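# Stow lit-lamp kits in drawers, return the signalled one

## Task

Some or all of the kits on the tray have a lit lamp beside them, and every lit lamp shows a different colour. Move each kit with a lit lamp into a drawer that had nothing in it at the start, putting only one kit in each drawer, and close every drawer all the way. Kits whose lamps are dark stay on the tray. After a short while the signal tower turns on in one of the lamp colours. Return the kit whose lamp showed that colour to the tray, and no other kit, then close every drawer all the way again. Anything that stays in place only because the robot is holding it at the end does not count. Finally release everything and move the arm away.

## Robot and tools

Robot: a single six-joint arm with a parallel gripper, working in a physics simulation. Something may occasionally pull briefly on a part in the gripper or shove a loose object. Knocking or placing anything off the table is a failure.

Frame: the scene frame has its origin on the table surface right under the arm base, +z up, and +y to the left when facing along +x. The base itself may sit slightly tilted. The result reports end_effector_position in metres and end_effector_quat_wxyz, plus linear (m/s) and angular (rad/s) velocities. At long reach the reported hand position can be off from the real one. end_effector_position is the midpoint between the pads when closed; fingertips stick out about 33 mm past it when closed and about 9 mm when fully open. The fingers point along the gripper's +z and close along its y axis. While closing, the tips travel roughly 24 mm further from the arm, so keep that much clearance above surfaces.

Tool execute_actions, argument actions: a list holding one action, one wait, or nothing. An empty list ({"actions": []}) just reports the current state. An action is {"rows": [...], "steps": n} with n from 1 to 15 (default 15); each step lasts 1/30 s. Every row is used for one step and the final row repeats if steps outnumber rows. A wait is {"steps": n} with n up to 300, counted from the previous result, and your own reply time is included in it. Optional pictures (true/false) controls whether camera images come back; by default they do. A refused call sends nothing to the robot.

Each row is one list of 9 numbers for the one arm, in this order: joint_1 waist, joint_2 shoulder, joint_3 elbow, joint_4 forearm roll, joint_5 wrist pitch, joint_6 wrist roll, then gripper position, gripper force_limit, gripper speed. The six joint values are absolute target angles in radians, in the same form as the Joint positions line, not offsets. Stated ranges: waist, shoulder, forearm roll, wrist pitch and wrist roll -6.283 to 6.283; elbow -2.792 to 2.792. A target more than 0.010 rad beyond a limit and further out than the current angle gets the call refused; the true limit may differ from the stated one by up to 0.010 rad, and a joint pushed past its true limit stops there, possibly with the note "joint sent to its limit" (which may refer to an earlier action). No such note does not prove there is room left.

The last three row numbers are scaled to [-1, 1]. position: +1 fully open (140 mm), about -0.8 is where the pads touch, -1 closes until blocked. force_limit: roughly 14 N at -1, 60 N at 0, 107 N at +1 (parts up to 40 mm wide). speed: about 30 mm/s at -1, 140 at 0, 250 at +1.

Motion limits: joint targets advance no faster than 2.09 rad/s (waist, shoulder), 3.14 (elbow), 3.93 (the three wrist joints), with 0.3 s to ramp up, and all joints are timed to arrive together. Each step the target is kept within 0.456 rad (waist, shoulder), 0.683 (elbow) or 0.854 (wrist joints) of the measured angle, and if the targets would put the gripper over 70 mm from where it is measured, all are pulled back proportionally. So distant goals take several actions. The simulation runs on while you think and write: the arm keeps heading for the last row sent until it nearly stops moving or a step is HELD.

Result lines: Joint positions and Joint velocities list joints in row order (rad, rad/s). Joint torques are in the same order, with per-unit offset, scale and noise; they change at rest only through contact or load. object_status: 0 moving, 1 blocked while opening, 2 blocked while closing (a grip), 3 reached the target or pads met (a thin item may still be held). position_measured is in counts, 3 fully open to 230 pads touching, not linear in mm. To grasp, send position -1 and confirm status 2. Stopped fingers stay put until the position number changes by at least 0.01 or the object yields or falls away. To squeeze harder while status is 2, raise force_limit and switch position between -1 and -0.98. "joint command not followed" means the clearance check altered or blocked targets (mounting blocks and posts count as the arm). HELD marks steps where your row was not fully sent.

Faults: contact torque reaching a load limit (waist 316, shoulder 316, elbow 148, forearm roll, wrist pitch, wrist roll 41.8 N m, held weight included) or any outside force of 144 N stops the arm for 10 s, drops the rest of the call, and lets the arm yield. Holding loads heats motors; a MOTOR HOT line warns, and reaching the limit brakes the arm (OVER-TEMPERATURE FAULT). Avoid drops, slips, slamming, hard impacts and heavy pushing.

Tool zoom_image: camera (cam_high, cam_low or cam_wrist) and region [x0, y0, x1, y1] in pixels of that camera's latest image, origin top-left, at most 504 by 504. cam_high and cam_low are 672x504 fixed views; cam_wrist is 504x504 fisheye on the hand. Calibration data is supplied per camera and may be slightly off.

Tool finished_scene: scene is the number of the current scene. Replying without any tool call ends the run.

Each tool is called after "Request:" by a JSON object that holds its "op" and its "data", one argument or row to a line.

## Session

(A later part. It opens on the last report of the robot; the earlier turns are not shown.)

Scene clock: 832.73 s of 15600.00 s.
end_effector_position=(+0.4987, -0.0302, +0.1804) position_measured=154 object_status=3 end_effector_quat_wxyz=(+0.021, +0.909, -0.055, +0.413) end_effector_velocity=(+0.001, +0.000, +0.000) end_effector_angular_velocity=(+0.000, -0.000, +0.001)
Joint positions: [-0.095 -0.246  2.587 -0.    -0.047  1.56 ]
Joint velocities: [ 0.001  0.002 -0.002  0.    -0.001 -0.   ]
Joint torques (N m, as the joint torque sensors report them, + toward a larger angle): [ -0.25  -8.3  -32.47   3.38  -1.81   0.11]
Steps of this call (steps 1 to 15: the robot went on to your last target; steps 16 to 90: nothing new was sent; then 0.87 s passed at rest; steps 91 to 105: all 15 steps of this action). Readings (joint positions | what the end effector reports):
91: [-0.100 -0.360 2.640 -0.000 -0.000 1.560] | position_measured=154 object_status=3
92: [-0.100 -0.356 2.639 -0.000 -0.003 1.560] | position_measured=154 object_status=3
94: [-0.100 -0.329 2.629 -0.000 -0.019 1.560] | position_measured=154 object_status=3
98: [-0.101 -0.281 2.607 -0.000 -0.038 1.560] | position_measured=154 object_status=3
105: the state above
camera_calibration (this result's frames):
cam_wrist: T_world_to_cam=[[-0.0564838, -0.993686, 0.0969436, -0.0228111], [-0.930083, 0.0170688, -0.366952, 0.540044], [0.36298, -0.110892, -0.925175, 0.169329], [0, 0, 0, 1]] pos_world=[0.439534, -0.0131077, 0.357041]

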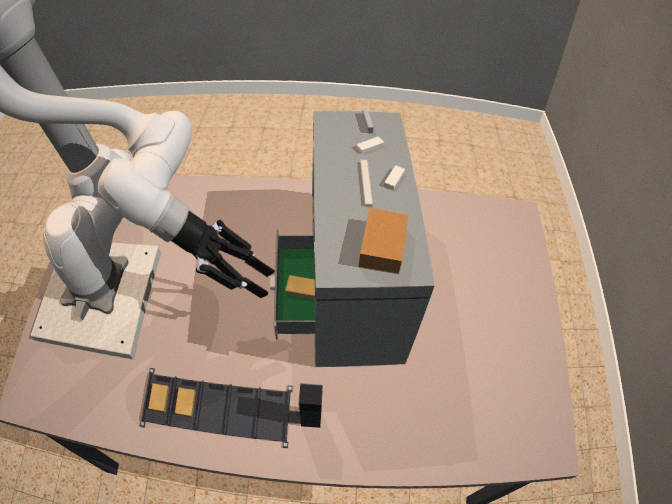

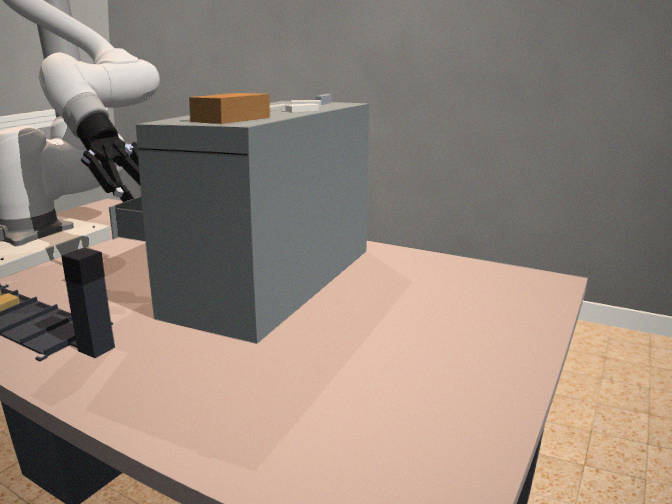

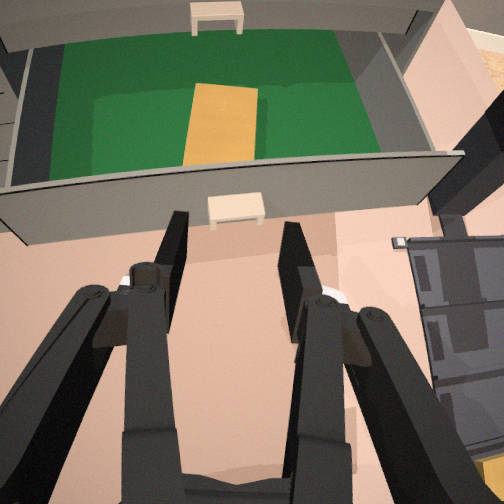

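Already pushing. Continue to face contact.

Request:
{"op": "execute_actions", "data": {
  "actions": [
    {"rows":[[-0.093,-0.235,2.58,0,-0.05,1.56,-0.2,-0.4,0],[-0.091,-0.224,2.573,0,-0.053,1.56,-0.2,-0.4,0],[-0.089,-0.213,2.566,0,-0.055,1.56,-0.2,-0.4,0],[-0.088,-0.203,2.56,0,-0.058,1.56,-0.2,-0.4,0],[-0.086,-0.193,2.553,0,-0.06,1.56,-0.2,-0.4,0],[-0.084,-0.183,2.546,0,-0.063,1.56,-0.2,-0.4,0],[-0.082,-0.173,2.538,0,-0.065,1.56,-0.2,-0.4,0],[-0.08,-0.163,2.531,0,-0.068,1.56,-0.2,-0.4,0],[-0.078,-0.153,2.523,0,-0.07,1.56,-0.2,-0.4,0],[-0.076,-0.144,2.516,0,-0.072,1.56,-0.2,-0.4,0],[-0.075,-0.134,2.508,0,-0.074,1.56,-0.2,-0.4,0],[-0.073,-0.125,2.501,0,-0.076,1.56,-0.2,-0.4,0],[-0.071,-0.112,2.49,0,-0.078,1.56,-0.2,-0.4,0],[-0.069,-0.099,2.479,0,-0.08,1.56,-0.2,-0.4,0],[-0.067,-0.086,2.468,0,-0.082,1.56,-0.2,-0.4,0]],"steps":15}
  ],
  "pictures": false
}}

Request:
{"op": "execute_actions", "data": {
  "actions": [
    {"rows":[[-0.065,-0.076,2.459,0,-0.083,1.56,-0.2,-0.4,0],[-0.065,-0.076,2.459,0,-0.083,1.56,-0.2,-0.4,0],[-0.063,-0.066,2.45,0,-0.085,1.56,-0.2,-0.4,0],[-0.063,-0.066,2.45,0,-0.085,1.56,-0.2,-0.4,0],[-0.061,-0.057,2.442,0,-0.086,1.56,-0.2,-0.4,0],[-0.061,-0.057,2.442,0,-0.086,1.56,-0.2,-0.4,0],[-0.06,-0.048,2.435,0,-0.087,1.56,-0.2,-0.4,0],[-0.06,-0.048,2.435,0,-0.087,1.56,-0.2,-0.4,0],[-0.059,-0.042,2.435,0,-0.093,1.56,-0.2,-0.4,0],[-0.059,-0.042,2.435,0,-0.093,1.56,-0.2,-0.4,0],[-0.059,-0.037,2.436,0,-0.099,1.56,-0.2,-0.4,0],[-0.059,-0.037,2.436,0,-0.099,1.56,-0.2,-0.4,0],[-0.059,-0.032,2.436,0,-0.104,1.56,-0.2,-0.4,0]],"steps":15}
  ]
}}

Scene clock: 841.53 s of 15600.00 s.
end_effector_position=(+0.5615, -0.0250, +0.1796) position_measured=154 object_status=3 end_effector_quat_wxyz=(+0.016, +0.910, -0.045, +0.411) end_effector_velocity=(+0.185, +0.011, +0.005) end_effector_angular_velocity=(-0.001, -0.003, +0.054)
Joint positions: [-0.072 -0.118  2.495  0.    -0.077  1.56 ]
Joint velocities: [ 0.054  0.336 -0.281  0.    -0.057  0.   ]
Joint torques (N m, as the joint torque sensors report them, + toward a larger angle): [ -3.85 -18.15 -34.18   3.63  -2.95   0.28]
Steps of this call (steps 1 to 15: the robot went on to your last target; steps 16 to 90: nothing new was sent; then 5.30 s passed at rest; steps 91 to 105: all 15 steps of this action). Readings (joint positions | what the end effector reports):
91: [-0.095 -0.246 2.587 -0.000 -0.047 1.560] | position_measured=154 object_status=3
92: [-0.094 -0.243 2.585 -0.000 -0.048 1.560] | position_measured=154 object_status=3
94: [-0.092 -0.227 2.575 0.000 -0.052 1.560] | position_measured=154 object_status=3
98: [-0.085 -0.188 2.549 0.000 -0.061 1.560] | position_measured=154 object_status=3
105: the state above

Scene clock: 842.03 s of 15600.00 s.
end_effector_position=(+0.6034, -0.0213, +0.1743) position_measured=154 object_status=3 end_effector_quat_wxyz=(+0.013, +0.911, -0.039, +0.411) end_effector_velocity=(+0.007, -0.001, -0.021) end_effector_angular_velocity=(+0.001, +0.007, -0.001)
Joint positions: [-0.059 -0.033  2.436  0.    -0.102  1.56 ]
Joint velocities: [-0.001  0.048  0.004 -0.    -0.045  0.   ]
Joint torques (N m, as the joint torque sensors report them, + toward a larger angle): [ -0.49 -26.19 -33.57   3.14  -2.23   0.14]
Steps of this call (steps 1 to 15: all 15 steps of this action). Readings (joint positions | what the end effector reports):
1: [-0.070 -0.106 2.485 0.000 -0.079 1.560] | position_measured=154 object_status=3
2: [-0.068 -0.094 2.475 0.000 -0.081 1.560] | position_measured=154 object_status=3
4: [-0.065 -0.076 2.459 0.000 -0.083 1.560] | position_measured=154 object_status=3
8: [-0.061 -0.056 2.441 0.000 -0.086 1.560] | position_measured=154 object_status=3
15: the state above
camera_calibration (this result's frames):
cam_wrist: T_world_to_cam=[[-0.0200225, -0.995109, 0.0967321, -0.0294616], [-0.932068, -0.0164264, -0.361911, 0.634616], [0.36173, -0.0974072, -0.92718, 0.128047], [0, 0, 0, 1]] pos_world=[0.544597, -0.00642032, 0.351247]

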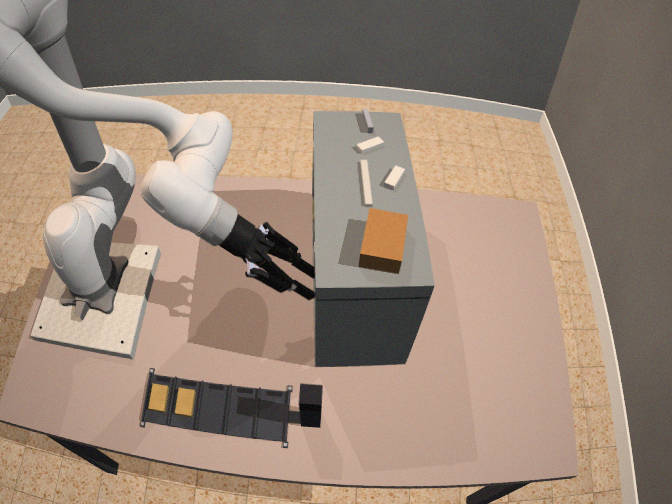

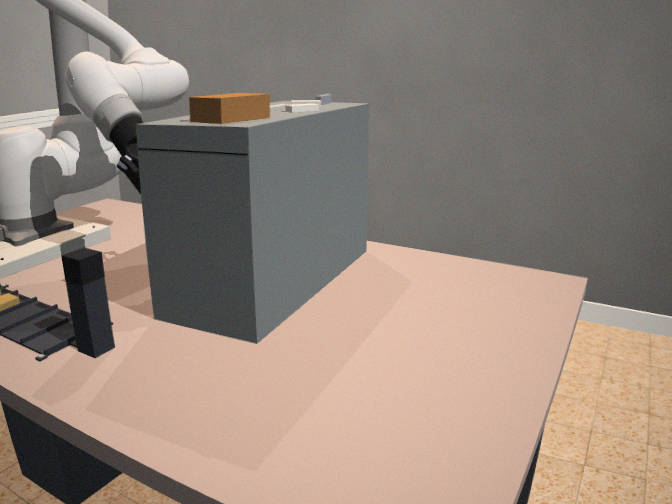

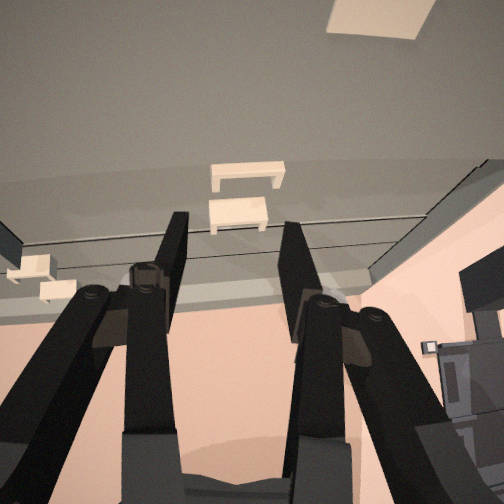

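Request:
{"op": "execute_actions", "data": {
  "actions": [
    {"rows":[[-0.059,-0.032,2.434,0,-0.102,1.56,-0.2,-0.4,0],[-0.059,-0.032,2.434,0,-0.102,1.56,-0.2,-0.4,0],[-0.059,-0.032,2.434,0,-0.102,1.56,-0.2,-0.4,0],[-0.059,-0.032,2.434,0,-0.102,1.56,-0.2,-0.4,0],[-0.059,-0.03,2.431,0,-0.101,1.56,-0.2,-0.4,0]],"steps":15}
  ],
  "pictures": false
}}

Scene clock: 846.03 s of 15600.00 s.
end_effector_position=(+0.6061, -0.0216, +0.1748) position_measured=154 object_status=3 end_effector_quat_wxyz=(+0.013, +0.911, -0.039, +0.411) end_effector_velocity=(-0.000, +0.000, -0.000) end_effector_angular_velocity=(+0.000, +0.002, +0.001)
Joint positions: [-0.059 -0.03   2.431  0.    -0.101  1.56 ]
Joint velocities: [ 0.    -0.    -0.001 -0.     0.003  0.   ]
Joint torques (N m, as the joint torque sensors report them, + toward a larger angle): [ -5.11 -27.19 -50.48   4.06  -9.92   0.91]
Steps of this call (steps 1 to 15: the robot went on to your last target; steps 16 to 105: nothing new was sent; steps 106 to 120: all 15 steps of this action). Readings (joint positions | what the end effector reports):
106: [-0.059 -0.032 2.436 0.000 -0.104 1.560] | position_measured=154 object_status=3
107: [-0.059 -0.032 2.436 0.000 -0.104 1.560] | position_measured=154 object_status=3
109: [-0.059 -0.032 2.435 0.000 -0.102 1.560] | position_measured=154 object_status=3
113: [-0.059 -0.030 2.432 0.000 -0.101 1.560] | position_measured=154 object_status=3
120: the state above

Firm contact. Retreat.

Request:
{"op": "execute_actions", "data": {
  "actions": [
    {"rows":[[-0.06,-0.048,2.435,0,-0.087,1.56,-0.2,-0.4,0],[-0.06,-0.048,2.435,0,-0.087,1.56,-0.2,-0.4,0],[-0.06,-0.048,2.435,0,-0.087,1.56,-0.2,-0.4,0],[-0.06,-0.048,2.435,0,-0.087,1.56,-0.2,-0.4,0],[-0.073,-0.125,2.501,0,-0.076,1.56,-0.2,-0.4,0],[-0.073,-0.125,2.501,0,-0.076,1.56,-0.2,-0.4,0],[-0.073,-0.125,2.501,0,-0.076,1.56,-0.2,-0.4,0],[-0.073,-0.125,2.501,0,-0.076,1.56,-0.2,-0.4,0],[-0.1,-0.36,2.64,0,0,1.56,-0.2,-0.4,0]],"steps":15}
  ],
  "pictures": false
}}

Request:
{"op": "execute_actions", "data": {
  "actions": [
    {"steps":60}
  ]
}}

Scene clock: 850.40 s of 15600.00 s.
end_effector_position=(+0.4916, -0.0273, +0.1890) position_measured=154 object_status=3 end_effector_quat_wxyz=(+0.020, +0.907, -0.053, +0.418) end_effector_velocity=(-0.393, -0.005, +0.004) end_effector_angular_velocity=(-0.005, -0.047, -0.106)
Joint positions: [-0.091 -0.28   2.592 -0.    -0.028  1.56 ]
Joint velocities: [-0.105 -0.91   0.543 -0.     0.318 -0.   ]
Joint torques (N m, as the joint torque sensors report them, + toward a larger angle): [ -1.9    2.05 -34.45   3.58  -2.21   0.06]
Steps of this call (steps 1 to 15: the robot went on to your last target; steps 16 to 116: nothing new was sent; steps 117 to 131: all 15 steps of this action). Readings (joint positions | what the end effector reports):
117: [-0.059 -0.030 2.431 -0.000 -0.101 1.560] | position_measured=154 object_status=3
118: [-0.059 -0.033 2.431 -0.000 -0.099 1.560] | position_measured=154 object_status=3
120: [-0.060 -0.046 2.434 -0.000 -0.090 1.560] | position_measured=154 object_status=3
124: [-0.066 -0.082 2.463 -0.000 -0.082 1.560] | position_measured=154 object_status=3
131: the state above

Scene clock: 852.40 s of 15600.00 s.
end_effector_position=(+0.4576, -0.0275, +0.1877) position_measured=154 object_status=3 end_effector_quat_wxyz=(+0.022, +0.906, -0.057, +0.420) end_effector_velocity=(+0.000, +0.000, +0.001) end_effector_angular_velocity=(+0.000, -0.002, +0.000)
Joint positions: [-0.1  -0.36  2.64 -0.    0.    1.56]
Joint velocities: [ 0.001 -0.001 -0.     0.001 -0.001  0.   ]
Joint torques (N m, as the joint torque sensors report them, + toward a larger angle): [ -1.18   1.26 -33.54   3.49  -1.93   0.23]
Steps of this call (steps 1 to 30: the robot went on to your last target; steps 31 to 60: nothing new was sent). Readings (joint positions | what the end effector reports):
1: [-0.094 -0.309 2.609 -0.000 -0.018 1.560] | position_measured=154 object_status=3
2: [-0.097 -0.332 2.623 -0.000 -0.010 1.560] | position_measured=154 object_status=3
4: [-0.100 -0.357 2.638 -0.000 -0.001 1.560] | position_measured=154 object_status=3
8: [-0.100 -0.360 2.640 -0.000 -0.000 1.560] | position_measured=154 object_status=3
60: the state above
The arm was judged still, so your last target was given up. Only a new action makes it travel on or press farther. Fingers that are still opening or closing keep moving.
camera_calibration (this result's frames):
cam_wrist: T_world_to_cam=[[-0.0629706, -0.993212, 0.0977977, -0.0202616], [-0.924846, 0.0212439, -0.379748, 0.504531], [0.375092, -0.114361, -0.919906, 0.184725], [0, 0, 0, 1]] pos_world=[0.396049, -0.00971702, 0.363506]

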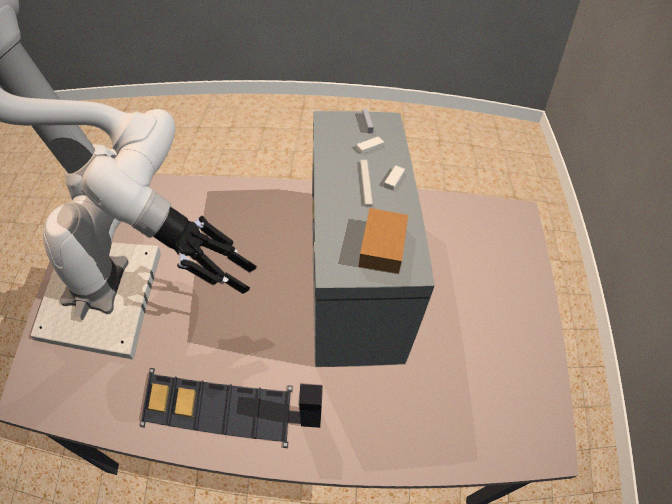

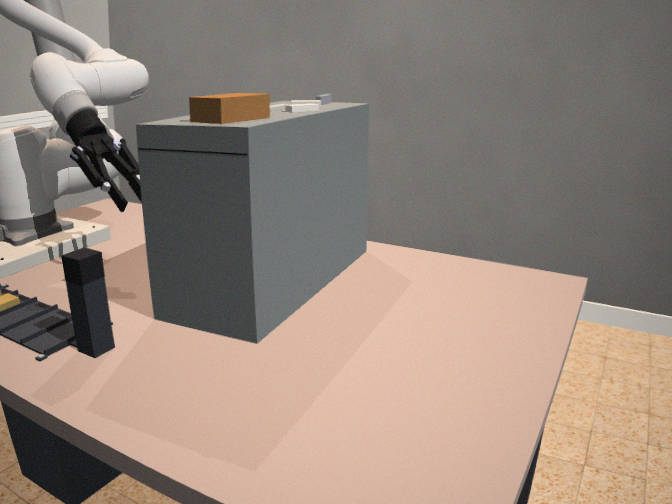

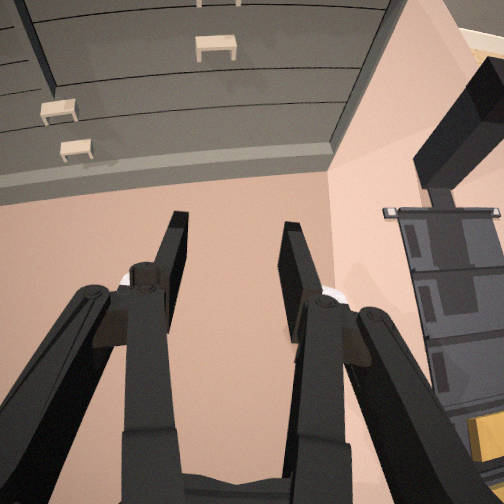

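Request:
{"op": "execute_actions", "data": {
  "actions": [
    {"steps":240}
  ]
}}

Scene clock: 860.40 s of 15600.00 s.
end_effector_position=(+0.4576, -0.0274, +0.1877) position_measured=154 object_status=3 end_effector_quat_wxyz=(+0.022, +0.906, -0.057, +0.420) end_effector_velocity=(+0.001, -0.001, +0.000) end_effector_angular_velocity=(-0.001, -0.002, -0.001)
Joint positions: [-0.1  -0.36  2.64 -0.    0.    1.56]
Joint velocities: [-0.001  0.001 -0.     0.    -0.003 -0.001]
Joint torques (N m, as the joint torque sensors report them, + toward a larger angle): [ -1.57   2.31 -33.41   3.51  -1.9    0.16]
Steps of this call (steps 1 to 200: nothing new was sent; then 1.33 s passed at rest). Readings (joint positions | what the end effector reports):
1: [-0.100 -0.360 2.640 -0.000 0.000 1.560] | position_measured=154 object_status=3
2: [-0.100 -0.360 2.640 -0.000 0.000 1.560] | position_measured=154 object_status=3
4: [-0.100 -0.360 2.640 -0.000 0.000 1.560] | position_measured=154 object_status=3
8: [-0.100 -0.360 2.640 -0.000 0.000 1.560] | position_measured=154 object_status=3
200: the state above
camera_calibration (this result's frames):
cam_wrist: T_world_to_cam=[[-0.0629444, -0.993214, 0.097798, -0.0202617], [-0.924847, 0.0212193, -0.379748, 0.504531], [0.375096, -0.114351, -0.919906, 0.184725], [0, 0, 0, 1]] pos_world=[0.396049, -0.00970653, 0.363506]

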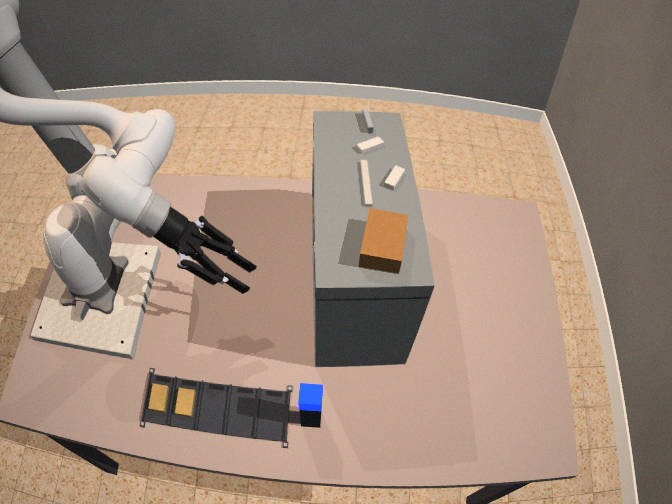

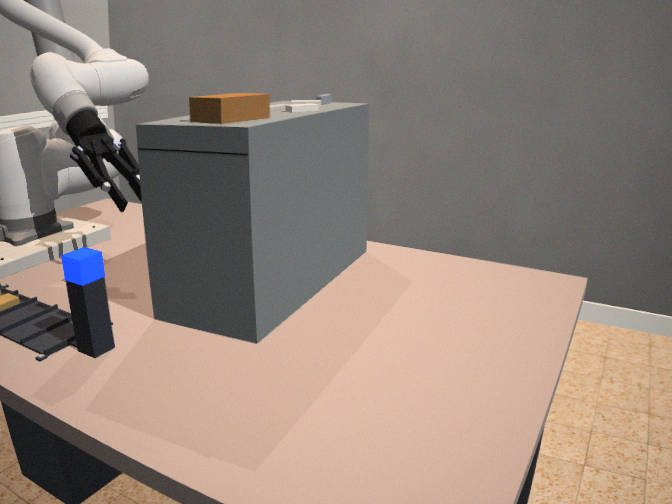

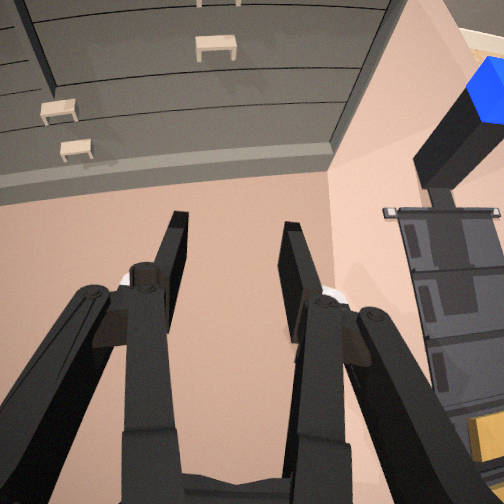

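Blue → F.

Request:
{"op": "execute_actions", "data": {
  "actions": [
    {"rows":[[0.385,-0.33,2.6,0,0.03,1.56,-0.2,-0.4,-0.5]],"steps":15}
  ],
  "pictures": false
}}

Request:
{"op": "execute_actions", "data": {
  "actions": [
    {"rows":[[0.385,-0.33,2.6,0,0.03,1.56,-0.2,-0.4,-0.5],[0.385,-0.33,2.6,0,0.03,1.56,-0.2,-0.4,-0.5],[0.385,-0.33,2.6,0,0.03,1.56,-0.2,-0.4,-0.5],[0.375,-0.2315,2.544,0,-0.012,1.56,-0.2,-0.4,-0.5],[0.375,-0.2315,2.544,0,-0.012,1.56,-0.2,-0.4,-0.5],[0.375,-0.2315,2.544,0,-0.012,1.56,-0.2,-0.4,-0.5],[0.375,-0.2315,2.544,0,-0.012,1.56,-0.2,-0.4,-0.5],[0.363,-0.158,2.492,0,-0.034,1.56,-0.2,-0.4,-0.5],[0.363,-0.158,2.492,0,-0.034,1.56,-0.2,-0.4,-0.5],[0.363,-0.158,2.492,0,-0.034,1.56,-0.2,-0.4,-0.5],[0.35,-0.086,2.433,0,-0.046,1.56,-0.2,-0.4,-0.5]],"steps":15}
  ],
  "pictures": false
}}

Request:
{"op": "execute_actions", "data": {
  "actions": [
    {"rows":[[0.35,-0.086,2.433,0,-0.046,1.56,-0.2,-0.4,-0.5],[0.35,-0.086,2.433,0,-0.046,1.56,-0.2,-0.4,-0.5],[0.344,-0.06,2.41,0,-0.05,1.56,-0.2,-0.4,-0.5],[0.344,-0.06,2.41,0,-0.05,1.56,-0.2,-0.4,-0.5],[0.344,-0.06,2.41,0,-0.05,1.56,-0.2,-0.4,-0.5],[0.344,-0.06,2.41,0,-0.05,1.56,-0.2,-0.4,-0.5],[0.339,-0.044,2.396,0,-0.052,1.56,-0.2,-0.4,-0.5]],"steps":15}
  ]
}}

Scene clock: 869.10 s of 15600.00 s.
end_effector_position=(+0.4474, +0.1453, +0.1946) position_measured=154 object_status=3 end_effector_quat_wxyz=(-0.054, +0.902, +0.113, +0.412) end_effector_velocity=(-0.105, +0.415, +0.015) end_effector_angular_velocity=(-0.017, +0.024, +0.910)
Joint positions: [ 0.275 -0.337  2.609 -0.     0.023  1.56 ]
Joint velocities: [ 0.91   0.056 -0.074 -0.     0.058  0.   ]
Joint torques (N m, as the joint torque sensors report them, + toward a larger angle): [ -2.26   0.15 -33.42   3.47  -1.52   0.13]
Steps of this call (steps 1 to 90: nothing new was sent; then 5.20 s passed at rest; steps 91 to 105: all 15 steps of this action). Readings (joint positions | what the end effector reports):
91: [-0.100 -0.360 2.640 -0.000 0.000 1.560] | position_measured=154 object_status=3
92: [-0.096 -0.360 2.640 -0.000 0.000 1.560] | position_measured=154 object_status=3
94: [-0.067 -0.358 2.637 -0.000 0.002 1.560] | position_measured=154 object_status=3
98: [0.058 -0.350 2.627 -0.000 0.010 1.560] | position_measured=154 object_status=3
105: the state above

Scene clock: 869.60 s of 15600.00 s.
end_effector_position=(+0.5416, +0.2158, +0.1971) position_measured=154 object_status=3 end_effector_quat_wxyz=(-0.070, +0.898, +0.149, +0.408) end_effector_velocity=(+0.246, +0.032, -0.005) end_effector_angular_velocity=(+0.000, +0.003, -0.082)
Joint positions: [ 0.353 -0.103  2.447 -0.    -0.043  1.56 ]
Joint velocities: [-0.082  0.448 -0.358 -0.    -0.088  0.   ]
Joint torques (N m, as the joint torque sensors report them, + toward a larger angle): [  4.69 -45.14 -22.28   2.18  -1.37   0.23]
Steps of this call (steps 1 to 15: all 15 steps of this action). Readings (joint positions | what the end effector reports):
1: [0.305 -0.335 2.607 -0.000 0.025 1.560] | position_measured=154 object_status=3
2: [0.333 -0.333 2.604 -0.000 0.027 1.560] | position_measured=154 object_status=3
4: [0.372 -0.331 2.601 -0.000 0.029 1.560] | position_measured=154 object_status=3
8: [0.381 -0.274 2.567 -0.000 0.005 1.560] | position_measured=154 object_status=3
15: the state above

Scene clock: 870.10 s of 15600.00 s.
end_effector_position=(+0.5766, +0.2183, +0.1969) position_measured=154 object_status=3 end_effector_quat_wxyz=(-0.067, +0.899, +0.143, +0.409) end_effector_velocity=(+0.000, +0.000, -0.000) end_effector_angular_velocity=(-0.001, +0.002, +0.000)
Joint positions: [ 0.339 -0.044  2.396 -0.    -0.052  1.56 ]
Joint velocities: [ 0.     0.001 -0.001 -0.     0.002  0.   ]
Joint torques (N m, as the joint torque sensors report them, + toward a larger angle): [ -1.12 -25.73 -32.16   3.36  -2.08  -0.17]
Steps of this call (steps 1 to 15: all 15 steps of this action). Readings (joint positions | what the end effector reports):
1: [0.351 -0.092 2.438 -0.000 -0.045 1.560] | position_measured=154 object_status=3
2: [0.350 -0.087 2.434 -0.000 -0.046 1.560] | position_measured=154 object_status=3
4: [0.349 -0.083 2.430 -0.000 -0.046 1.560] | position_measured=154 object_status=3
8: [0.343 -0.057 2.407 -0.000 -0.050 1.560] | position_measured=154 object_status=3
15: the state above
camera_calibration (this result's frames):
cam_wrist: T_world_to_cam=[[0.366589, -0.924908, 0.100786, -0.0327082], [-0.850536, -0.377062, -0.366624, 0.654378], [0.377096, 0.0486781, -0.924894, 0.140868], [0, 0, 0, 1]] pos_world=[0.515442, 0.209632, 0.373495]

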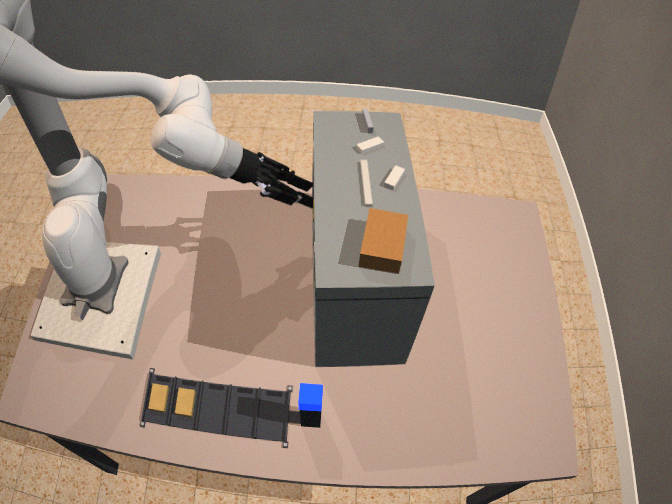

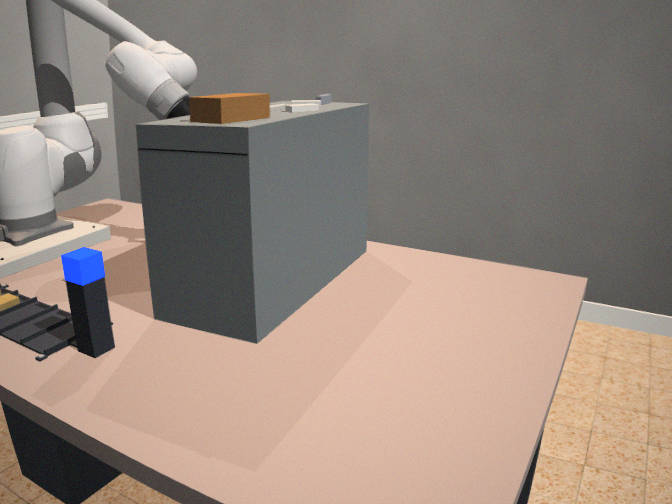

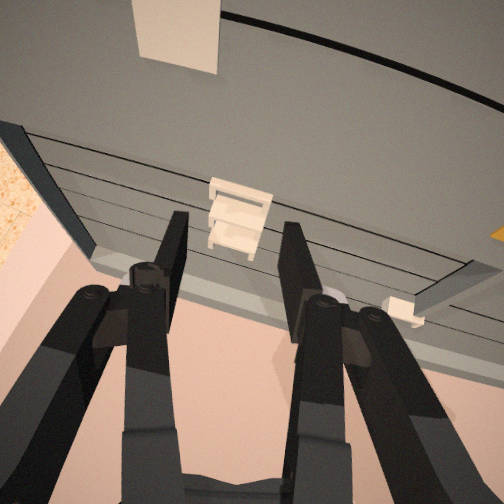

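Request:
{"op": "execute_actions", "data": {
  "actions": [
    {"rows":[[0.339,-0.043,2.395,0,-0.052,1.56,-1,-0.4,-0.5]],"steps":15}
  ],
  "pictures": false
}}

Request:
{"op": "execute_actions", "data": {
  "actions": [
    {"steps":40}
  ],
  "pictures": false
}}

Scene clock: 872.47 s of 15600.00 s.
end_effector_position=(+0.5772, +0.2185, +0.1970) position_measured=191 object_status=2 end_effector_quat_wxyz=(-0.067, +0.899, +0.143, +0.409) end_effector_velocity=(+0.000, -0.001, +0.001) end_effector_angular_velocity=(-0.000, -0.001, -0.001)
Joint positions: [ 0.339 -0.043  2.395 -0.    -0.052  1.56 ]
Joint velocities: [-0.001 -0.001 -0.     0.    -0.    -0.001]
Joint torques (N m, as the joint torque sensors report them, + toward a larger angle): [  0.33 -24.72 -30.7    3.2   -1.45   0.02]
Steps of this call (steps 1 to 15: the robot went on to your last target; steps 16 to 56: nothing new was sent; steps 57 to 71: all 15 steps of this action). Readings (joint positions | what the end effector reports):
57: [0.339 -0.044 2.396 -0.000 -0.052 1.560] | position_measured=154 object_status=0
58: [0.339 -0.044 2.396 -0.000 -0.052 1.560] | position_measured=156 object_status=0
60: [0.339 -0.043 2.395 -0.000 -0.052 1.560] | position_measured=165 object_status=0
64: [0.339 -0.043 2.395 -0.000 -0.052 1.560] | position_measured=183 object_status=0
71: the state above

Scene clock: 873.80 s of 15600.00 s.
end_effector_position=(+0.5772, +0.2185, +0.1970) position_measured=191 object_status=2 end_effector_quat_wxyz=(-0.067, +0.899, +0.143, +0.409) end_effector_velocity=(+0.000, +0.001, +0.000) end_effector_angular_velocity=(+0.000, -0.002, +0.001)
Joint positions: [ 0.339 -0.043  2.395 -0.    -0.052  1.56 ]
Joint velocities: [ 0.001  0.001  0.    -0.    -0.002  0.   ]
Joint torques (N m, as the joint torque sensors report them, + toward a larger angle): [  0.02 -23.87 -30.24   3.2   -1.2    0.09]
Steps of this call (steps 1 to 15: the robot went on to your last target; steps 16 to 40: nothing new was sent). Readings (joint positions | what the end effector reports):
1: [0.339 -0.043 2.395 -0.000 -0.052 1.560] | position_measured=191 object_status=2
2: [0.339 -0.043 2.395 -0.000 -0.052 1.560] | position_measured=191 object_status=2
4: [0.339 -0.043 2.395 -0.000 -0.052 1.560] | position_measured=191 object_status=2
8: [0.339 -0.043 2.395 -0.000 -0.052 1.560] | position_measured=191 object_status=2
40: the state above
The arm was judged still, so your last target was given up. Only a new action makes it travel on or press farther. Fingers that are still opening or closing keep moving.

Pull in stages.

Request:
{"op": "execute_actions", "data": {
  "actions": [
    {"rows":[[0.341,-0.051,2.402,0,-0.051,1.56,-1,-0.4,-0.5],[0.341,-0.051,2.402,0,-0.051,1.56,-1,-0.4,-0.5],[0.344,-0.06,2.41,0,-0.05,1.56,-1,-0.4,-0.5],[0.344,-0.06,2.41,0,-0.05,1.56,-1,-0.4,-0.5],[0.347,-0.073,2.421,0,-0.048,1.56,-1,-0.4,-0.5],[0.347,-0.073,2.421,0,-0.048,1.56,-1,-0.4,-0.5],[0.35,-0.086,2.433,0,-0.046,1.56,-1,-0.4,-0.5],[0.35,-0.086,2.433,0,-0.046,1.56,-1,-0.4,-0.5],[0.353,-0.101,2.445,0,-0.044,1.56,-1,-0.4,-0.5],[0.353,-0.101,2.445,0,-0.044,1.56,-1,-0.4,-0.5],[0.356,-0.116,2.458,0,-0.042,1.56,-1,-0.4,-0.5]],"steps":15}
  ],
  "pictures": false
}}

Request:
{"op": "execute_actions", "data": {
  "actions": [
    {"rows":[[0.358,-0.127,2.467,0,-0.04,1.56,-1,-0.4,-0.5],[0.359,-0.137,2.475,0,-0.038,1.56,-1,-0.4,-0.5],[0.361,-0.148,2.484,0,-0.036,1.56,-1,-0.4,-0.5],[0.363,-0.158,2.492,0,-0.034,1.56,-1,-0.4,-0.5],[0.365,-0.17,2.5,0,-0.031,1.56,-1,-0.4,-0.5],[0.367,-0.181,2.509,0,-0.028,1.56,-1,-0.4,-0.5],[0.369,-0.194,2.518,0,-0.024,1.56,-1,-0.4,-0.5],[0.371,-0.206,2.526,0,-0.02,1.56,-1,-0.4,-0.5],[0.373,-0.219,2.535,0,-0.016,1.56,-1,-0.4,-0.5],[0.375,-0.2315,2.544,0,-0.012,1.56,-1,-0.4,-0.5]],"steps":15}
  ],
  "pictures": false
}}

Request:
{"op": "execute_actions", "data": {
  "actions": [
    {"rows":[[0.375,-0.2315,2.544,0,-0.012,1.56,-0.2,-0.4,0]],"steps":15}
  ]
}}

Scene clock: 882.17 s of 15600.00 s.
end_effector_position=(+0.5347, +0.2151, +0.1970) position_measured=191 object_status=2 end_effector_quat_wxyz=(-0.070, +0.898, +0.150, +0.408) end_effector_velocity=(-0.008, -0.000, +0.000) end_effector_angular_velocity=(+0.000, -0.000, +0.004)
Joint positions: [ 0.356 -0.115  2.458 -0.    -0.042  1.56 ]
Joint velocities: [ 0.004 -0.016  0.012 -0.     0.004  0.   ]
Joint torques (N m, as the joint torque sensors report them, + toward a larger angle): [ 26.49  -8.45 -36.77   2.16  -2.74  -0.78]
Steps of this call (steps 1 to 90: nothing new was sent; then 4.87 s passed at rest; steps 91 to 105: all 15 steps of this action). Readings (joint positions | what the end effector reports):
91: [0.339 -0.043 2.395 -0.000 -0.052 1.560] | position_measured=191 object_status=2
92: [0.339 -0.045 2.397 -0.000 -0.052 1.560] | position_measured=191 object_status=2
94: [0.342 -0.053 2.404 -0.000 -0.051 1.560] | position_measured=191 object_status=2
98: [0.347 -0.075 2.423 -0.000 -0.048 1.560] | position_measured=191 object_status=2
105: the state above

Scene clock: 882.67 s of 15600.00 s.
end_effector_position=(+0.4746, +0.2055, +0.1961) position_measured=191 object_status=2 end_effector_quat_wxyz=(-0.074, +0.896, +0.159, +0.407) end_effector_velocity=(-0.004, -0.001, -0.002) end_effector_angular_velocity=(-0.002, +0.005, +0.001)
Joint positions: [ 0.375 -0.231  2.543 -0.    -0.012  1.56 ]
Joint velocities: [ 0.001 -0.005  0.004 -0.     0.006  0.   ]
Joint torques (N m, as the joint torque sensors report them, + toward a larger angle): [-31.91  -0.39 -15.33   4.1    5.8    0.36]
Steps of this call (steps 1 to 15: all 15 steps of this action). Readings (joint positions | what the end effector reports):
1: [0.356 -0.116 2.458 -0.000 -0.042 1.560] | position_measured=191 object_status=2
2: [0.356 -0.119 2.460 -0.000 -0.042 1.560] | position_measured=191 object_status=2
4: [0.359 -0.134 2.473 -0.000 -0.039 1.560] | position_measured=191 object_status=2
8: [0.366 -0.175 2.504 -0.000 -0.029 1.560] | position_measured=191 object_status=2
15: the state above

Scene clock: 883.17 s of 15600.00 s.
end_effector_position=(+0.4743, +0.2052, +0.1958) position_measured=154 object_status=3 end_effector_quat_wxyz=(-0.074, +0.896, +0.159, +0.407) end_effector_velocity=(-0.000, +0.000, -0.000) end_effector_angular_velocity=(-0.001, +0.000, +0.001)
Joint positions: [ 0.375 -0.231  2.544 -0.    -0.012  1.56 ]
Joint velocities: [ 0.  0. -0. -0.  0. -0.]
Joint torques (N m, as the joint torque sensors report them, + toward a larger angle): [ -1.11  -9.81 -33.78   3.41  -2.39   0.15]
Steps of this call (steps 1 to 15: all 15 steps of this action). Readings (joint positions | what the end effector reports):
1: [0.375 -0.231 2.544 -0.000 -0.012 1.560] | position_measured=191 object_status=0
2: [0.375 -0.231 2.544 -0.000 -0.012 1.560] | position_measured=191 object_status=0
4: [0.375 -0.231 2.544 -0.000 -0.011 1.560] | position_measured=173 object_status=0
8: [0.375 -0.231 2.544 -0.000 -0.012 1.560] | position_measured=154 object_status=0
15: the state above
camera_calibration (this result's frames):
cam_wrist: T_world_to_cam=[[0.399606, -0.911085, 0.101189, -0.0258231], [-0.836411, -0.407558, -0.366489, 0.561603], [0.375143, 0.0618158, -0.924904, 0.177291], [0, 0, 0, 1]] pos_world=[0.413541, 0.194399, 0.372412]

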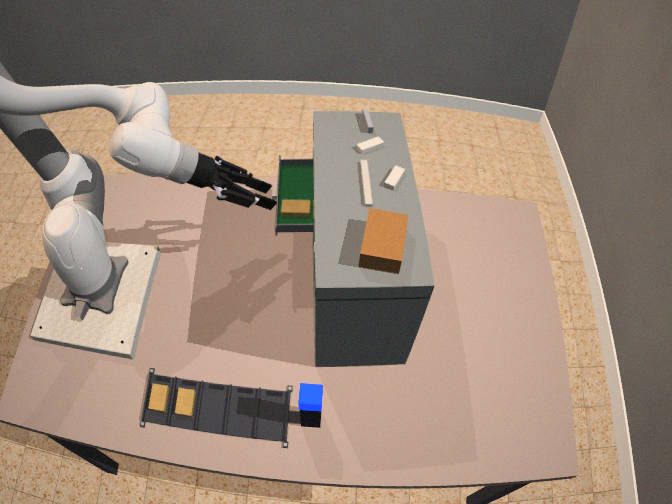

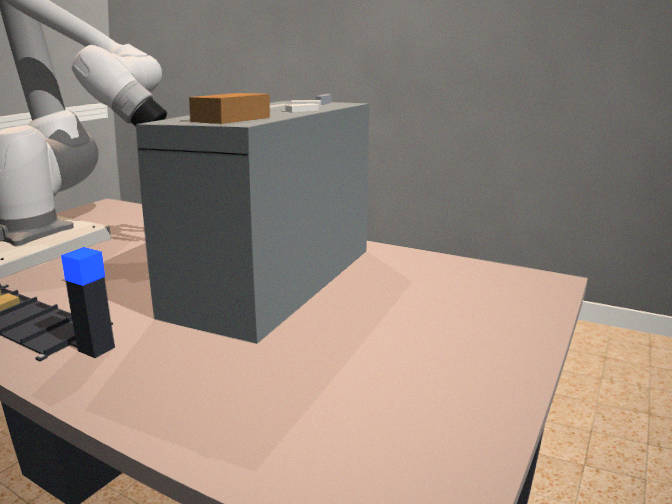

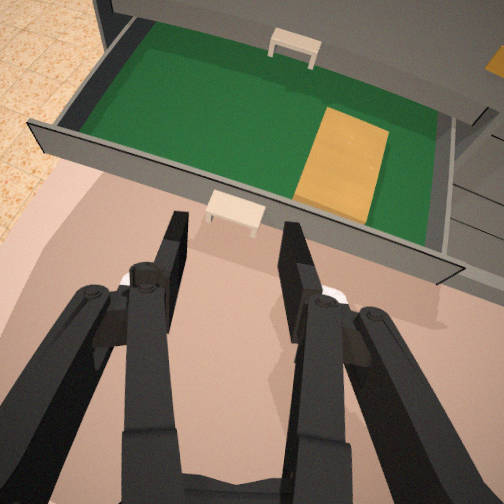

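Request:
{"op": "execute_actions", "data": {
  "actions": [
    {"rows":[[0.385,-0.33,2.6,0,0.03,1.56,-0.2,-0.4,0],[0.385,-0.33,2.6,0,0.03,1.56,-0.2,-0.4,0],[0.385,-0.33,2.6,0,0.03,1.56,-0.2,-0.4,0],[0.385,-0.33,2.6,0,0.03,1.56,-0.2,-0.4,0],[0.385,-0.33,2.6,0,0.03,1.56,-0.2,-0.4,0],[0.385,-0.33,2.6,0,0.03,1.56,-0.2,-0.4,0],[0.33,-0.4,2.4,0,0.6,0.5,-0.2,-0.4,0]],"steps":15}
  ],
  "pictures": false
}}

Request:
{"op": "execute_actions", "data": {
  "actions": [
    {"rows":[[0.33,-0.4,2.4,0,0.6,0.5,-0.2,-0.4,0],[0.33,-0.4,2.4,0,0.6,0.5,-0.2,-0.4,0],[0.33,-0.4,2.4,0,0.6,0.5,-0.2,-0.4,0],[0.33,-0.4,2.4,0,0.6,0.5,-0.2,-0.4,0],[0.33,-0.4,2.4,0,0.6,0.5,-0.2,-0.4,0],[0.33,-0.4,2.4,0,0.6,0.5,-0.2,-0.4,0],[0.28,-0.2,2.05,0,1.265,-1,-0.2,-0.4,0]],"steps":15}
  ],
  "pictures": false
}}

Request:
{"op": "execute_actions", "data": {
  "actions": [
    {"rows":[[0.27,-0.1365,2.005,0,1.265,-1.283,-0.2,-0.4,0]],"steps":15}
  ],
  "pictures": false
}}

Request:
{"op": "execute_actions", "data": {
  "actions": [
    {"rows":[[0.27,-0.02,1.92,0,1.24,-1.283,-0.2,-0.4,0],[0.27,-0.02,1.92,0,1.24,-1.283,-0.2,-0.4,0],[0.27,-0.02,1.92,0,1.24,-1.283,-0.2,-0.4,0],[0.27,-0.02,1.92,0,1.24,-1.283,-0.2,-0.4,0],[0.27,-0.02,1.92,0,1.24,-1.283,-0.2,-0.4,0],[0.27,-0.02,1.92,0,1.24,-1.283,-0.2,-0.4,0],[0.277,0.05,1.85,0,1.234,-1.283,-0.2,-0.4,0]],"steps":15}
  ],
  "pictures": false
}}

Request:
{"op": "execute_actions", "data": {
  "actions": [
    {"rows":[[0.277,0.1,1.87,0,1.164,-1.283,-0.2,-0.4,0]],"steps":15}
  ]
}}

Scene clock: 897.30 s of 15600.00 s.
end_effector_position=(+0.4198, +0.1766, +0.2165) position_measured=154 object_status=3 end_effector_quat_wxyz=(+0.016, +0.870, +0.357, +0.340) end_effector_velocity=(-0.044, -0.103, +0.159) end_effector_angular_velocity=(-2.313, +0.152, +2.404)
Joint positions: [ 0.357 -0.38   2.501 -0.     0.338  1.114]
Joint velocities: [-0.178 -0.134 -0.67  -0.     1.72  -3.347]
Joint torques (N m, as the joint torque sensors report them, + toward a larger angle): [ -0.32  -0.05 -40.15   3.86  -2.16   0.16]
Steps of this call (steps 1 to 15: the robot went on to your last target; steps 16 to 230: nothing new was sent; then 5.97 s passed at rest; steps 231 to 245: all 15 steps of this action). Readings (joint positions | what the end effector reports):
231: [0.375 -0.232 2.544 -0.000 -0.012 1.560] | position_measured=154 object_status=3
232: [0.375 -0.235 2.546 -0.000 -0.011 1.560] | position_measured=154 object_status=3
234: [0.378 -0.265 2.563 -0.000 0.002 1.560] | position_measured=154 object_status=3
238: [0.384 -0.332 2.598 -0.000 0.036 1.554] | position_measured=154 object_status=3
245: the state above

Scene clock: 897.80 s of 15600.00 s.
end_effector_position=(+0.4023, +0.1434, +0.2793) position_measured=154 object_status=3 end_effector_quat_wxyz=(+0.077, +0.546, +0.829, +0.097) end_effector_velocity=(-0.002, -0.065, +0.205) end_effector_angular_velocity=(-1.249, +1.176, +3.408)
Joint positions: [ 0.299 -0.291  2.193 -0.     1.003 -0.139]
Joint velocities: [-0.139  0.665 -1.053 -0.     1.896 -3.64 ]
Joint torques (N m, as the joint torque sensors report them, + toward a larger angle): [  3.03 -13.75 -26.49   2.71  -0.68   0.11]
Steps of this call (steps 1 to 15: all 15 steps of this action). Readings (joint positions | what the end effector reports):
1: [0.351 -0.384 2.479 -0.000 0.393 0.997] | position_measured=154 object_status=3
2: [0.346 -0.388 2.460 -0.000 0.442 0.886] | position_measured=154 object_status=3
4: [0.338 -0.394 2.430 -0.000 0.520 0.705] | position_measured=154 object_status=3
8: [0.330 -0.398 2.398 -0.000 0.604 0.501] | position_measured=154 object_status=3
15: the state above

Scene clock: 898.30 s of 15600.00 s.
end_effector_position=(+0.4294, +0.1371, +0.3081) position_measured=154 object_status=3 end_effector_quat_wxyz=(+0.008, +0.024, +1.000, +0.009) end_effector_velocity=(+0.001, -0.001, +0.000) end_effector_angular_velocity=(-0.000, -0.000, +0.006)
Joint positions: [ 0.27  -0.137  2.005 -0.     1.265 -1.283]
Joint velocities: [-0.002  0.001 -0.001 -0.     0.    -0.008]
Joint torques (N m, as the joint torque sensors report them, + toward a larger angle): [ -0.82 -25.75 -40.05   4.47   0.26   0.1 ]
Steps of this call (steps 1 to 15: all 15 steps of this action). Readings (joint positions | what the end effector reports):
1: [0.294 -0.271 2.161 -0.000 1.061 -0.262] | position_measured=154 object_status=3
2: [0.291 -0.253 2.134 -0.000 1.107 -0.383] | position_measured=154 object_status=3
4: [0.284 -0.215 2.088 -0.000 1.171 -0.626] | position_measured=154 object_status=3
8: [0.274 -0.159 2.028 -0.000 1.240 -1.048] | position_measured=154 object_status=3
15: the state above

Scene clock: 898.80 s of 15600.00 s.
end_effector_position=(+0.5348, +0.1670, +0.2977) position_measured=154 object_status=3 end_effector_quat_wxyz=(+0.007, +0.020, +1.000, +0.009) end_effector_velocity=(+0.001, +0.001, -0.001) end_effector_angular_velocity=(-0.000, -0.000, +0.002)
Joint positions: [ 0.277  0.05   1.85  -0.     1.234 -1.283]
Joint velocities: [ 0.002  0.002 -0.001 -0.    -0.001 -0.   ]
Joint torques (N m, as the joint torque sensors report them, + toward a larger angle): [ -1.19 -43.9  -39.38   4.34   0.1    0.16]
Steps of this call (steps 1 to 15: all 15 steps of this action). Readings (joint positions | what the end effector reports):
1: [0.270 -0.136 2.005 -0.000 1.265 -1.283] | position_measured=154 object_status=3
2: [0.270 -0.133 2.002 -0.000 1.265 -1.283] | position_measured=154 object_status=3
4: [0.270 -0.103 1.981 -0.000 1.258 -1.283] | position_measured=154 object_status=3
8: [0.270 -0.018 1.918 -0.000 1.241 -1.283] | position_measured=154 object_status=3
15: the state above

Scene clock: 899.30 s of 15600.00 s.
end_effector_position=(+0.5517, +0.1719, +0.2590) position_measured=154 object_status=3 end_effector_quat_wxyz=(+0.007, +0.020, +1.000, +0.009) end_effector_velocity=(+0.001, -0.001, -0.000) end_effector_angular_velocity=(+0.000, +0.000, -0.002)
Joint positions: [ 0.277  0.1    1.87  -0.     1.164 -1.283]
Joint velocities: [-0.002  0.001 -0.     0.    -0.001 -0.   ]
Joint torques (N m, as the joint torque sensors report them, + toward a larger angle): [ -1.63 -48.51 -38.26   4.16  -0.01   0.14]
Steps of this call (steps 1 to 15: all 15 steps of this action). Readings (joint positions | what the end effector reports):
1: [0.277 0.050 1.850 -0.000 1.234 -1.283] | position_measured=154 object_status=3
2: [0.277 0.053 1.851 -0.000 1.228 -1.283] | position_measured=154 object_status=3
4: [0.277 0.080 1.862 -0.000 1.191 -1.283] | position_measured=154 object_status=3
8: [0.277 0.100 1.870 -0.000 1.164 -1.283] | position_measured=154 object_status=3
15: the state above
camera_calibration (this result's frames):
cam_wrist: T_world_to_cam=[[-0.0786574, 0.996155, 0.0385724, -0.141239], [0.880532, 0.051282, 0.471205, -0.607126], [0.467415, 0.0710279, -0.88118, 0.14492], [0, 0, 0, 1]] pos_world=[0.455747, 0.161537, 0.419229]

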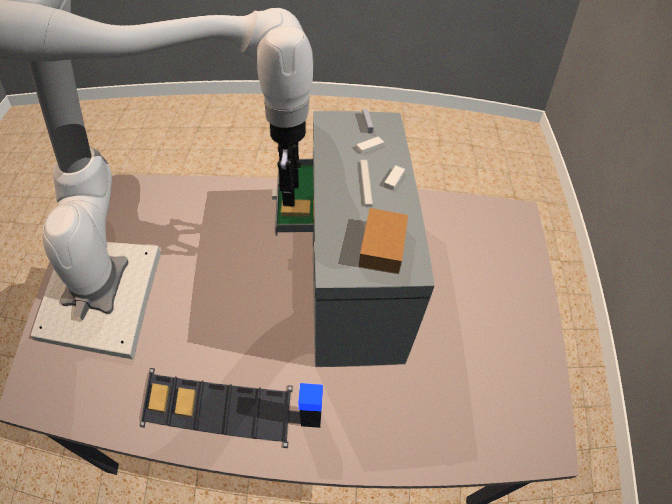

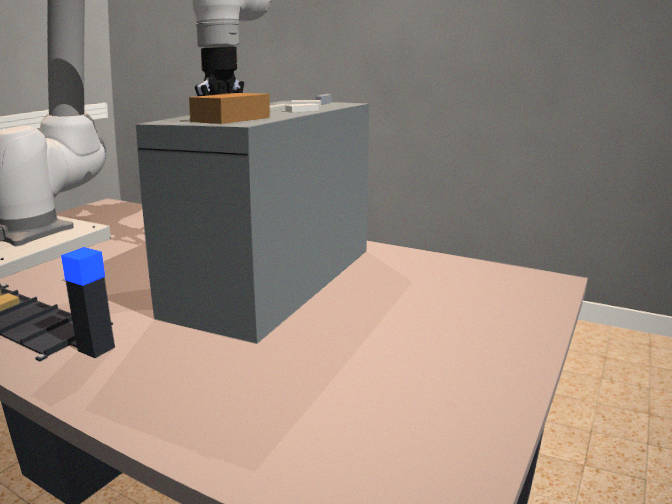

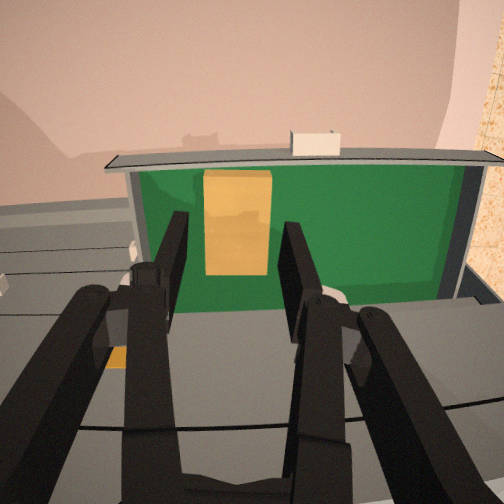

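Request:
{"op": "execute_actions", "data": {
  "actions": [
    {"rows":[[0.277,0.115,1.876,0,1.143,-1.283,-0.25,-0.4,0],[0.277,0.115,1.876,0,1.143,-1.283,-0.25,-0.4,0],[0.277,0.131,1.883,0,1.12,-1.283,-0.25,-0.4,0],[0.277,0.131,1.883,0,1.12,-1.283,-0.25,-0.4,0],[0.277,0.138,1.892,0,1.104,-1.283,-0.25,-0.4,0],[0.277,0.138,1.892,0,1.104,-1.283,-0.25,-0.4,0],[0.277,0.144,1.901,0,1.089,-1.283,-0.25,-0.4,0],[0.277,0.144,1.901,0,1.089,-1.283,-0.25,-0.4,0],[0.277,0.149,1.908,0,1.077,-1.283,-0.25,-0.4,0]],"steps":15}
  ]
}}

Scene clock: 902.83 s of 15600.00 s.
end_effector_position=(+0.5611, +0.1748, +0.2114) position_measured=160 object_status=3 end_effector_quat_wxyz=(+0.007, +0.020, +1.000, +0.009) end_effector_velocity=(-0.001, +0.001, -0.002) end_effector_angular_velocity=(-0.000, +0.001, +0.001)
Joint positions: [ 0.277  0.149  1.908 -0.     1.077 -1.283]
Joint velocities: [ 0.001  0.001  0.002 -0.    -0.002  0.001]
Joint torques (N m, as the joint torque sensors report them, + toward a larger angle): [ -1.16 -51.53 -35.85   4.08   0.13   0.17]
Steps of this call (steps 1 to 15: the robot went on to your last target; steps 16 to 90: nothing new was sent; then 0.03 s passed at rest; steps 91 to 105: all 15 steps of this action). Readings (joint positions | what the end effector reports):
91: [0.277 0.100 1.870 -0.000 1.164 -1.283] | position_measured=154 object_status=0
92: [0.277 0.103 1.871 -0.000 1.159 -1.283] | position_measured=156 object_status=0
94: [0.277 0.117 1.877 -0.000 1.140 -1.283] | position_measured=160 object_status=0
98: [0.277 0.139 1.894 -0.000 1.101 -1.283] | position_measured=160 object_status=0
105: the state above
camera_calibration (this result's frames):
cam_wrist: T_world_to_cam=[[-0.0785901, 0.99616, 0.0385819, -0.141659], [0.880512, 0.0512144, 0.471249, -0.593217], [0.467464, 0.0710074, -0.881156, 0.09838], [0, 0, 0, 1]] pos_world=[0.465213, 0.16451, 0.371706]

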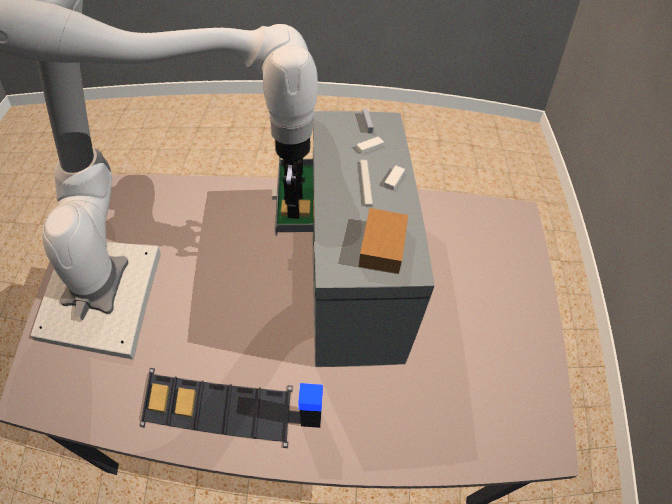

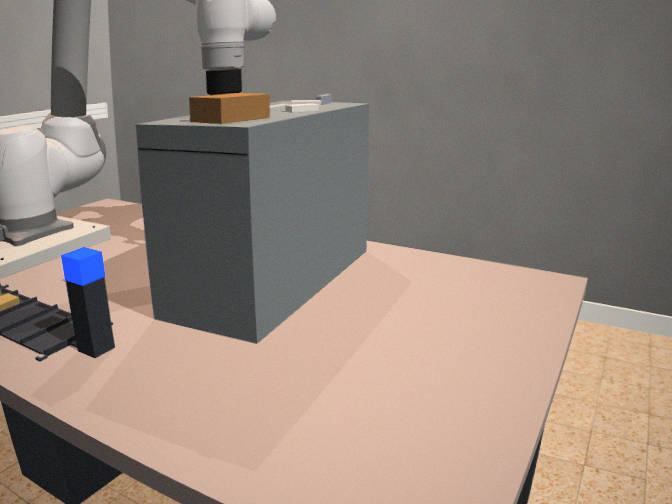

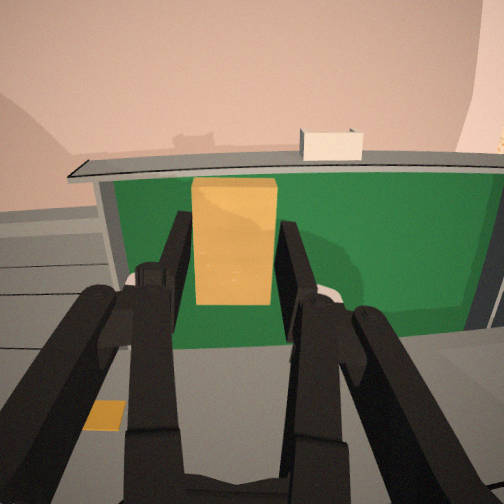

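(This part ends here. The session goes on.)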